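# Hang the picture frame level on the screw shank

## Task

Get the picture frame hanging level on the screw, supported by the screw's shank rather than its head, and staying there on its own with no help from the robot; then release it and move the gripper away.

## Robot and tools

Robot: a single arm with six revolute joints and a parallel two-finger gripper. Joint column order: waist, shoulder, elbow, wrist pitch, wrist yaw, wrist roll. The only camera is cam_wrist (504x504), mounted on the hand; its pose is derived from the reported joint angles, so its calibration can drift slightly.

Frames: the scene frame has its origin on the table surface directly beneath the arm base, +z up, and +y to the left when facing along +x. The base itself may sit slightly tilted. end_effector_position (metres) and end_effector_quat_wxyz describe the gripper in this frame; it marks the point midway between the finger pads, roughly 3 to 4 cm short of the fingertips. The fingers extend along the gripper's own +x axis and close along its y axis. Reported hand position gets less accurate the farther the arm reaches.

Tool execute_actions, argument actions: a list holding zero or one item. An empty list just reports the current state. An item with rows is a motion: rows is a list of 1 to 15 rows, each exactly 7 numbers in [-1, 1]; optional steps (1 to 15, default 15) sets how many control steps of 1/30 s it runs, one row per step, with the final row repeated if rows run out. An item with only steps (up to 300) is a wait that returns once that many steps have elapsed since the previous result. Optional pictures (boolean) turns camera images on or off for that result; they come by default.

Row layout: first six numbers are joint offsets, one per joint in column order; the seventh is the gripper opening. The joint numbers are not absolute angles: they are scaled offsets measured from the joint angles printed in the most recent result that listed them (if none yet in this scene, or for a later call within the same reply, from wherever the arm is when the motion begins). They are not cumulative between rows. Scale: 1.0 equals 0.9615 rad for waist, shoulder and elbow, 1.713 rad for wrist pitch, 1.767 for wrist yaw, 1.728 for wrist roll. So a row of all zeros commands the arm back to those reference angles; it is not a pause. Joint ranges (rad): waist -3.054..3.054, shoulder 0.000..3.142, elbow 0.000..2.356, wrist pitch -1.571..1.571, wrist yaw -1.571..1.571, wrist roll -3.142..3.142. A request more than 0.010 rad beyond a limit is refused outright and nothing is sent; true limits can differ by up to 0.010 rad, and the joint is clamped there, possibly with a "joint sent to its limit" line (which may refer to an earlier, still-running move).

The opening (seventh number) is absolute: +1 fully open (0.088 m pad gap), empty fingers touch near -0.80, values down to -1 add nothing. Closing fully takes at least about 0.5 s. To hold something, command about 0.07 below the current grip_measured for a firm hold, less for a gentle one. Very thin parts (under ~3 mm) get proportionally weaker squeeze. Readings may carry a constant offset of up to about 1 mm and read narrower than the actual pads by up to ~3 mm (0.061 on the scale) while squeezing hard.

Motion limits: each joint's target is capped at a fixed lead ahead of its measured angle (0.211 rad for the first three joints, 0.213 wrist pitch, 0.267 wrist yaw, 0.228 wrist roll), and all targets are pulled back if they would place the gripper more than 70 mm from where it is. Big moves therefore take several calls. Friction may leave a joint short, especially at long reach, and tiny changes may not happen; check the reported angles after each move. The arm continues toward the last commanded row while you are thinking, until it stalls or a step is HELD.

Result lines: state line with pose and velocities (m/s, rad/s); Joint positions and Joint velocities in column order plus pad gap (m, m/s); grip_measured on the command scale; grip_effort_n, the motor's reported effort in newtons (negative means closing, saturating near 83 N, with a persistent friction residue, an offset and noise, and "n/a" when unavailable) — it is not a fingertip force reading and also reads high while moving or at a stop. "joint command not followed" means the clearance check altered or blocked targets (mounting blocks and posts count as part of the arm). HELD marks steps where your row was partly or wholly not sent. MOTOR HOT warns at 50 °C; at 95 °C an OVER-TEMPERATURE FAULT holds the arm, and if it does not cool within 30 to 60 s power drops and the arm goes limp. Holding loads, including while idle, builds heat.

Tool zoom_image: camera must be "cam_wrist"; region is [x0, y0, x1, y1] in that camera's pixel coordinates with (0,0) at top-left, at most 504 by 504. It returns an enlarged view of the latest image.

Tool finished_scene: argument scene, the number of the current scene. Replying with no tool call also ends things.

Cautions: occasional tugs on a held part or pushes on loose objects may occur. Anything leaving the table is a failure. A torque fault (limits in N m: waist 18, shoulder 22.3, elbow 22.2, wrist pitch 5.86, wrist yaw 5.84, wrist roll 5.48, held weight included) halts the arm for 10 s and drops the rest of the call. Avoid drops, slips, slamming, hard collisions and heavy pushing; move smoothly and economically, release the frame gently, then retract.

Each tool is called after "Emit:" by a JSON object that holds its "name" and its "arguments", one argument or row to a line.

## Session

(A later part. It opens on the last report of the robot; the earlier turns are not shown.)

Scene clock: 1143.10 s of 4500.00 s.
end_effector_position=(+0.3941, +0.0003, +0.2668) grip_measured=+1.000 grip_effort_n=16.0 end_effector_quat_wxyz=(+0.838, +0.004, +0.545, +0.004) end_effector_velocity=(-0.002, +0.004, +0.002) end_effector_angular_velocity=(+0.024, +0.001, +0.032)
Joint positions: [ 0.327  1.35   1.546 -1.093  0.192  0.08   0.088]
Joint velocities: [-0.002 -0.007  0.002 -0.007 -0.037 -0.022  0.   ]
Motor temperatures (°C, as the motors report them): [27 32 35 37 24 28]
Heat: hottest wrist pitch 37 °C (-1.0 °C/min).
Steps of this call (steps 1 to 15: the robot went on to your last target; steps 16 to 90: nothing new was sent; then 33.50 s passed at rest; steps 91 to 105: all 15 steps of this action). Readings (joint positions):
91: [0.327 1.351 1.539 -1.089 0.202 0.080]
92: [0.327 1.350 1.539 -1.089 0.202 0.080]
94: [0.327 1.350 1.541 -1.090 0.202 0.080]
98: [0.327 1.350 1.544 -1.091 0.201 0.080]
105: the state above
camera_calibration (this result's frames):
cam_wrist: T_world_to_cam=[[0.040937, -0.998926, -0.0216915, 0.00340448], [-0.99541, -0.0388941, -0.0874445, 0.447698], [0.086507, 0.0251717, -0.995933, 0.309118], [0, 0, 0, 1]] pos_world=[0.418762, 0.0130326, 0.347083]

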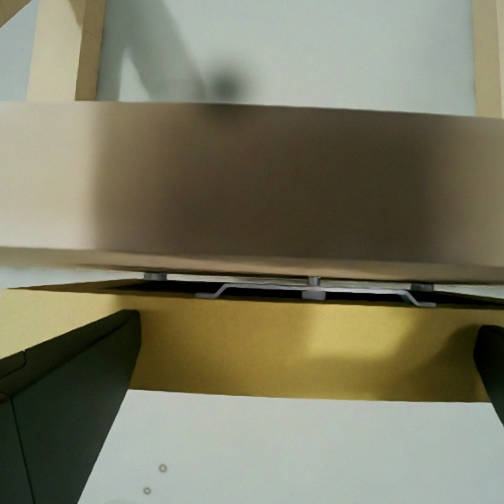

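Emit:
{"name": "execute_actions", "arguments": {
  "actions": [
    {"rows": [[0,0,0.02,-0.005,0,0,1],[0,0,0.035,-0.012,0,0,1],[0,0,0.055,-0.021,0,0,1],[0,-0.01,0.075,-0.03,0,0,1],[0,-0.03,0.09,-0.04,0,0,1],[0,-0.07,0.1,-0.04,0,0,1],[-0.01,-0.13,0.08,-0.04,0,0,1],[-0.02,-0.2,0.04,-0.03,-0.005,-0.01,1],[-0.03,-0.28,-0.02,-0.01,-0.01,-0.03,1],[-0.04,-0.37,-0.1,0.02,-0.015,-0.05,1],[-0.084,-0.95,-0.85,0.35,-0.032,-0.092,1]], "steps": 15}
  ],
  "pictures": false
}}

Scene clock: 1160.70 s of 4500.00 s.
end_effector_position=(+0.3470, -0.0311, +0.3505) grip_measured=+1.000 grip_effort_n=16.5 end_effector_quat_wxyz=(+0.938, -0.000, +0.347, +0.004) end_effector_velocity=(-0.178, -0.044, +0.131) end_effector_angular_velocity=(-0.010, -1.675, -0.053)
Joint positions: [ 0.26   0.909  1.308 -0.838  0.148 -0.05   0.088]
Joint velocities: [-0.12  -1.678 -1.565  1.59  -0.139 -0.286  0.   ]
Motor temperatures (°C, as the motors report them): [27 33 38 36 24 28]
Heat: hottest elbow 38 °C (+1.0 °C/min).
Steps of this call (steps 1 to 15: the robot went on to your last target; steps 16 to 90: nothing new was sent; then 14.10 s passed at rest; steps 91 to 105: all 15 steps of this action). Readings (joint positions):
91: [0.327 1.350 1.547 -1.095 0.191 0.080]
92: [0.327 1.350 1.551 -1.100 0.191 0.080]
94: [0.327 1.350 1.567 -1.117 0.191 0.080]
98: [0.325 1.300 1.596 -1.141 0.189 0.078]
105: the state above

Emit:
{"name": "execute_actions", "arguments": {
  "actions": [
    {"rows": [[-0.0145,-0.53,-0.64,0.215,-0.0071,-0.0168,1],[-0.0145,-0.58,-0.69,0.23,-0.0071,-0.0168,1],[-0.0145,-0.64,-0.75,0.25,-0.0071,-0.0168,1],[-0.0145,-0.7,-0.81,0.27,-0.0071,-0.0168,1],[-0.0145,-0.76,-0.87,0.29,-0.0071,-0.0168,1],[-0.0145,-0.81,-0.92,0.307,-0.0071,-0.0168,1],[-0.0145,-0.85,-0.96,0.32,-0.0071,-0.0168,1],[-0.0145,-0.88,-0.985,0.33,-0.0071,-0.0168,1],[-0.0145,-0.893,-1.0,0.335,-0.0071,-0.0168,1]], "steps": 15}
  ],
  "pictures": false
}}

Emit:
{"name": "execute_actions", "arguments": {
  "actions": [
    {"steps": 14}
  ]
}}

Emit:
{"name": "zoom_image", "arguments": {
  "camera": "cam_wrist",
  "region": [30, 170, 130, 270]
}}

Emit:
{"name": "zoom_image", "arguments": {
  "camera": "cam_wrist",
  "region": [340, 170, 440, 270]
}}

Emit:
{"name": "zoom_image", "arguments": {
  "camera": "cam_wrist",
  "region": [0, 0, 100, 60]
}}

Emit:
{"name": "zoom_image", "arguments": {
  "camera": "cam_wrist",
  "region": [404, 0, 504, 60]
}}

Scene clock: 1179.77 s of 4500.00 s.
end_effector_position=(+0.2522, -0.0274, +0.2588) grip_measured=+1.000 grip_effort_n=16.0 end_effector_quat_wxyz=(+0.992, +0.015, +0.125, -0.017) end_effector_velocity=(-0.007, +0.002, +0.000) end_effector_angular_velocity=(-0.008, -0.115, +0.009)
Joint positions: [ 0.249  0.065  0.367 -0.276  0.138 -0.076  0.088]
Joint velocities: [-0.002 -0.129 -0.095  0.081 -0.022 -0.022  0.   ]
Motor temperatures (°C, as the motors report them): [27 30 37 39 25 28]
Heat: hottest wrist pitch 39 °C (+2.0 °C/min).
Steps of this call (steps 1 to 45: the robot went on to your last target; steps 46 to 110: nothing new was sent; then 14.90 s passed at rest; steps 111 to 125: all 15 steps of this action). Readings (joint positions):
111: [0.249 0.436 0.733 -0.488 0.138 -0.076]
112: [0.249 0.421 0.717 -0.474 0.138 -0.076]
114: [0.249 0.355 0.653 -0.437 0.138 -0.076]
118: [0.249 0.172 0.477 -0.342 0.138 -0.076]
125: the state above

Scene clock: 1180.23 s of 4500.00 s.
end_effector_position=(+0.2516, -0.0274, +0.2586) grip_measured=+1.000 grip_effort_n=16.5 end_effector_quat_wxyz=(+0.993, +0.016, +0.120, -0.018) end_effector_velocity=(-0.000, +0.001, -0.003) end_effector_angular_velocity=(-0.007, +0.012, +0.008)
Joint positions: [ 0.249  0.053  0.357 -0.268  0.138 -0.076  0.088]
Joint velocities: [-0.002  0.002 -0.002 -0.007 -0.007 -0.007  0.   ]
Motor temperatures (°C, as the motors report them): [27 30 37 39 25 28]
Heat: hottest wrist pitch 39 °C (+2.0 °C/min).
Steps of this call (steps 1 to 14: the robot went on to your last target). Readings (joint positions):
1: [0.249 0.061 0.365 -0.273 0.138 -0.076]
2: [0.249 0.059 0.363 -0.272 0.138 -0.076]
4: [0.249 0.056 0.360 -0.270 0.138 -0.076]
8: [0.249 0.054 0.358 -0.268 0.138 -0.076]
14: the state above
camera_calibration (this result's frames):
cam_wrist: T_world_to_cam=[[-0.00668887, -0.99997, -0.0039426, -0.0112553], [-0.539862, 0.00692986, -0.841725, 0.385763], [0.841727, -0.00350173, -0.539892, 0.00521172], [0, 0, 0, 1]] pos_world=[0.203797, -0.01391, 0.327476]

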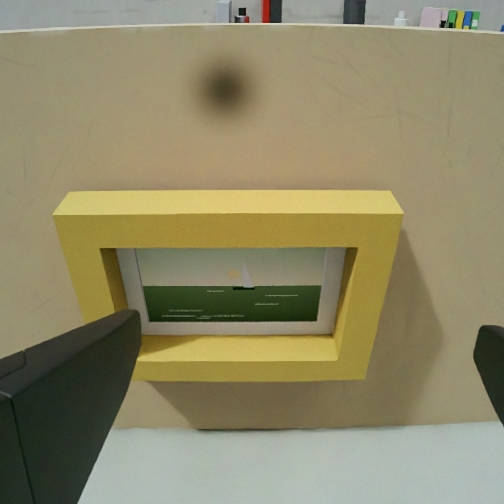

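Region (30, 170, 130, 270) of cam_wrist's 504x504 image, scaled by 5.040, with more detail than that image has.

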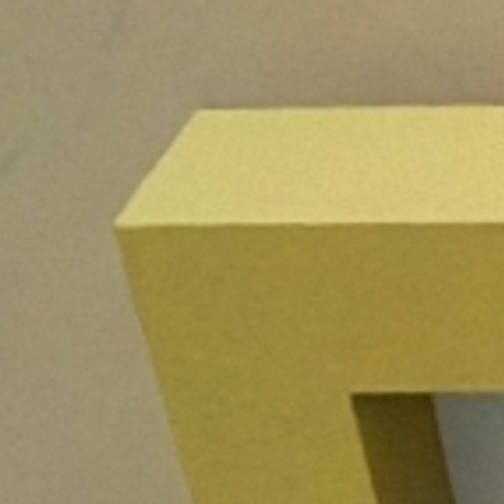

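Region (340, 170, 440, 270) of cam_wrist's 504x504 image, scaled by 5.040, with more detail than that image has.

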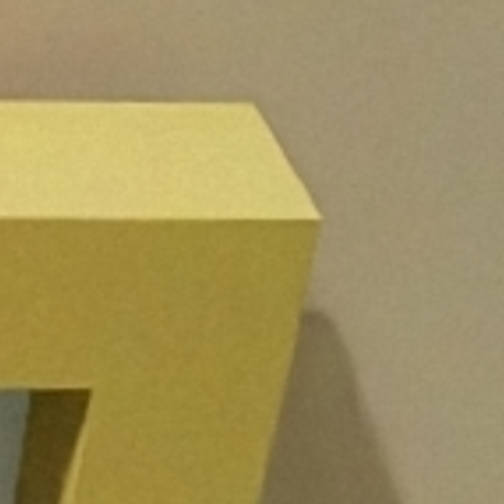

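Region (0, 0, 100, 60) of cam_wrist's 504x504 image, scaled by 5.040, with more detail than that image has; it fills the top 302 rows of this view, and the rest is white.

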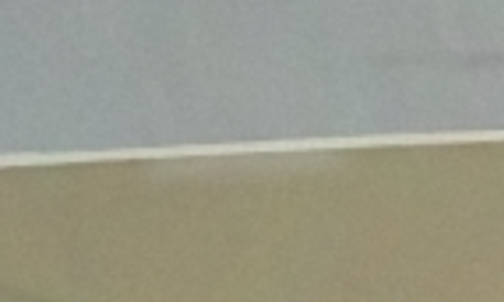

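Region (404, 0, 504, 60) of cam_wrist's 504x504 image, scaled by 5.040, with more detail than that image has; it fills the top 302 rows of this view, and the rest is white.

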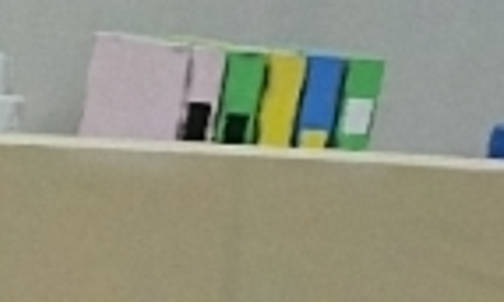

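Emit:
{"name": "finished_scene", "arguments": {
  "scene": 1
}}

The scene is finished: the task was done.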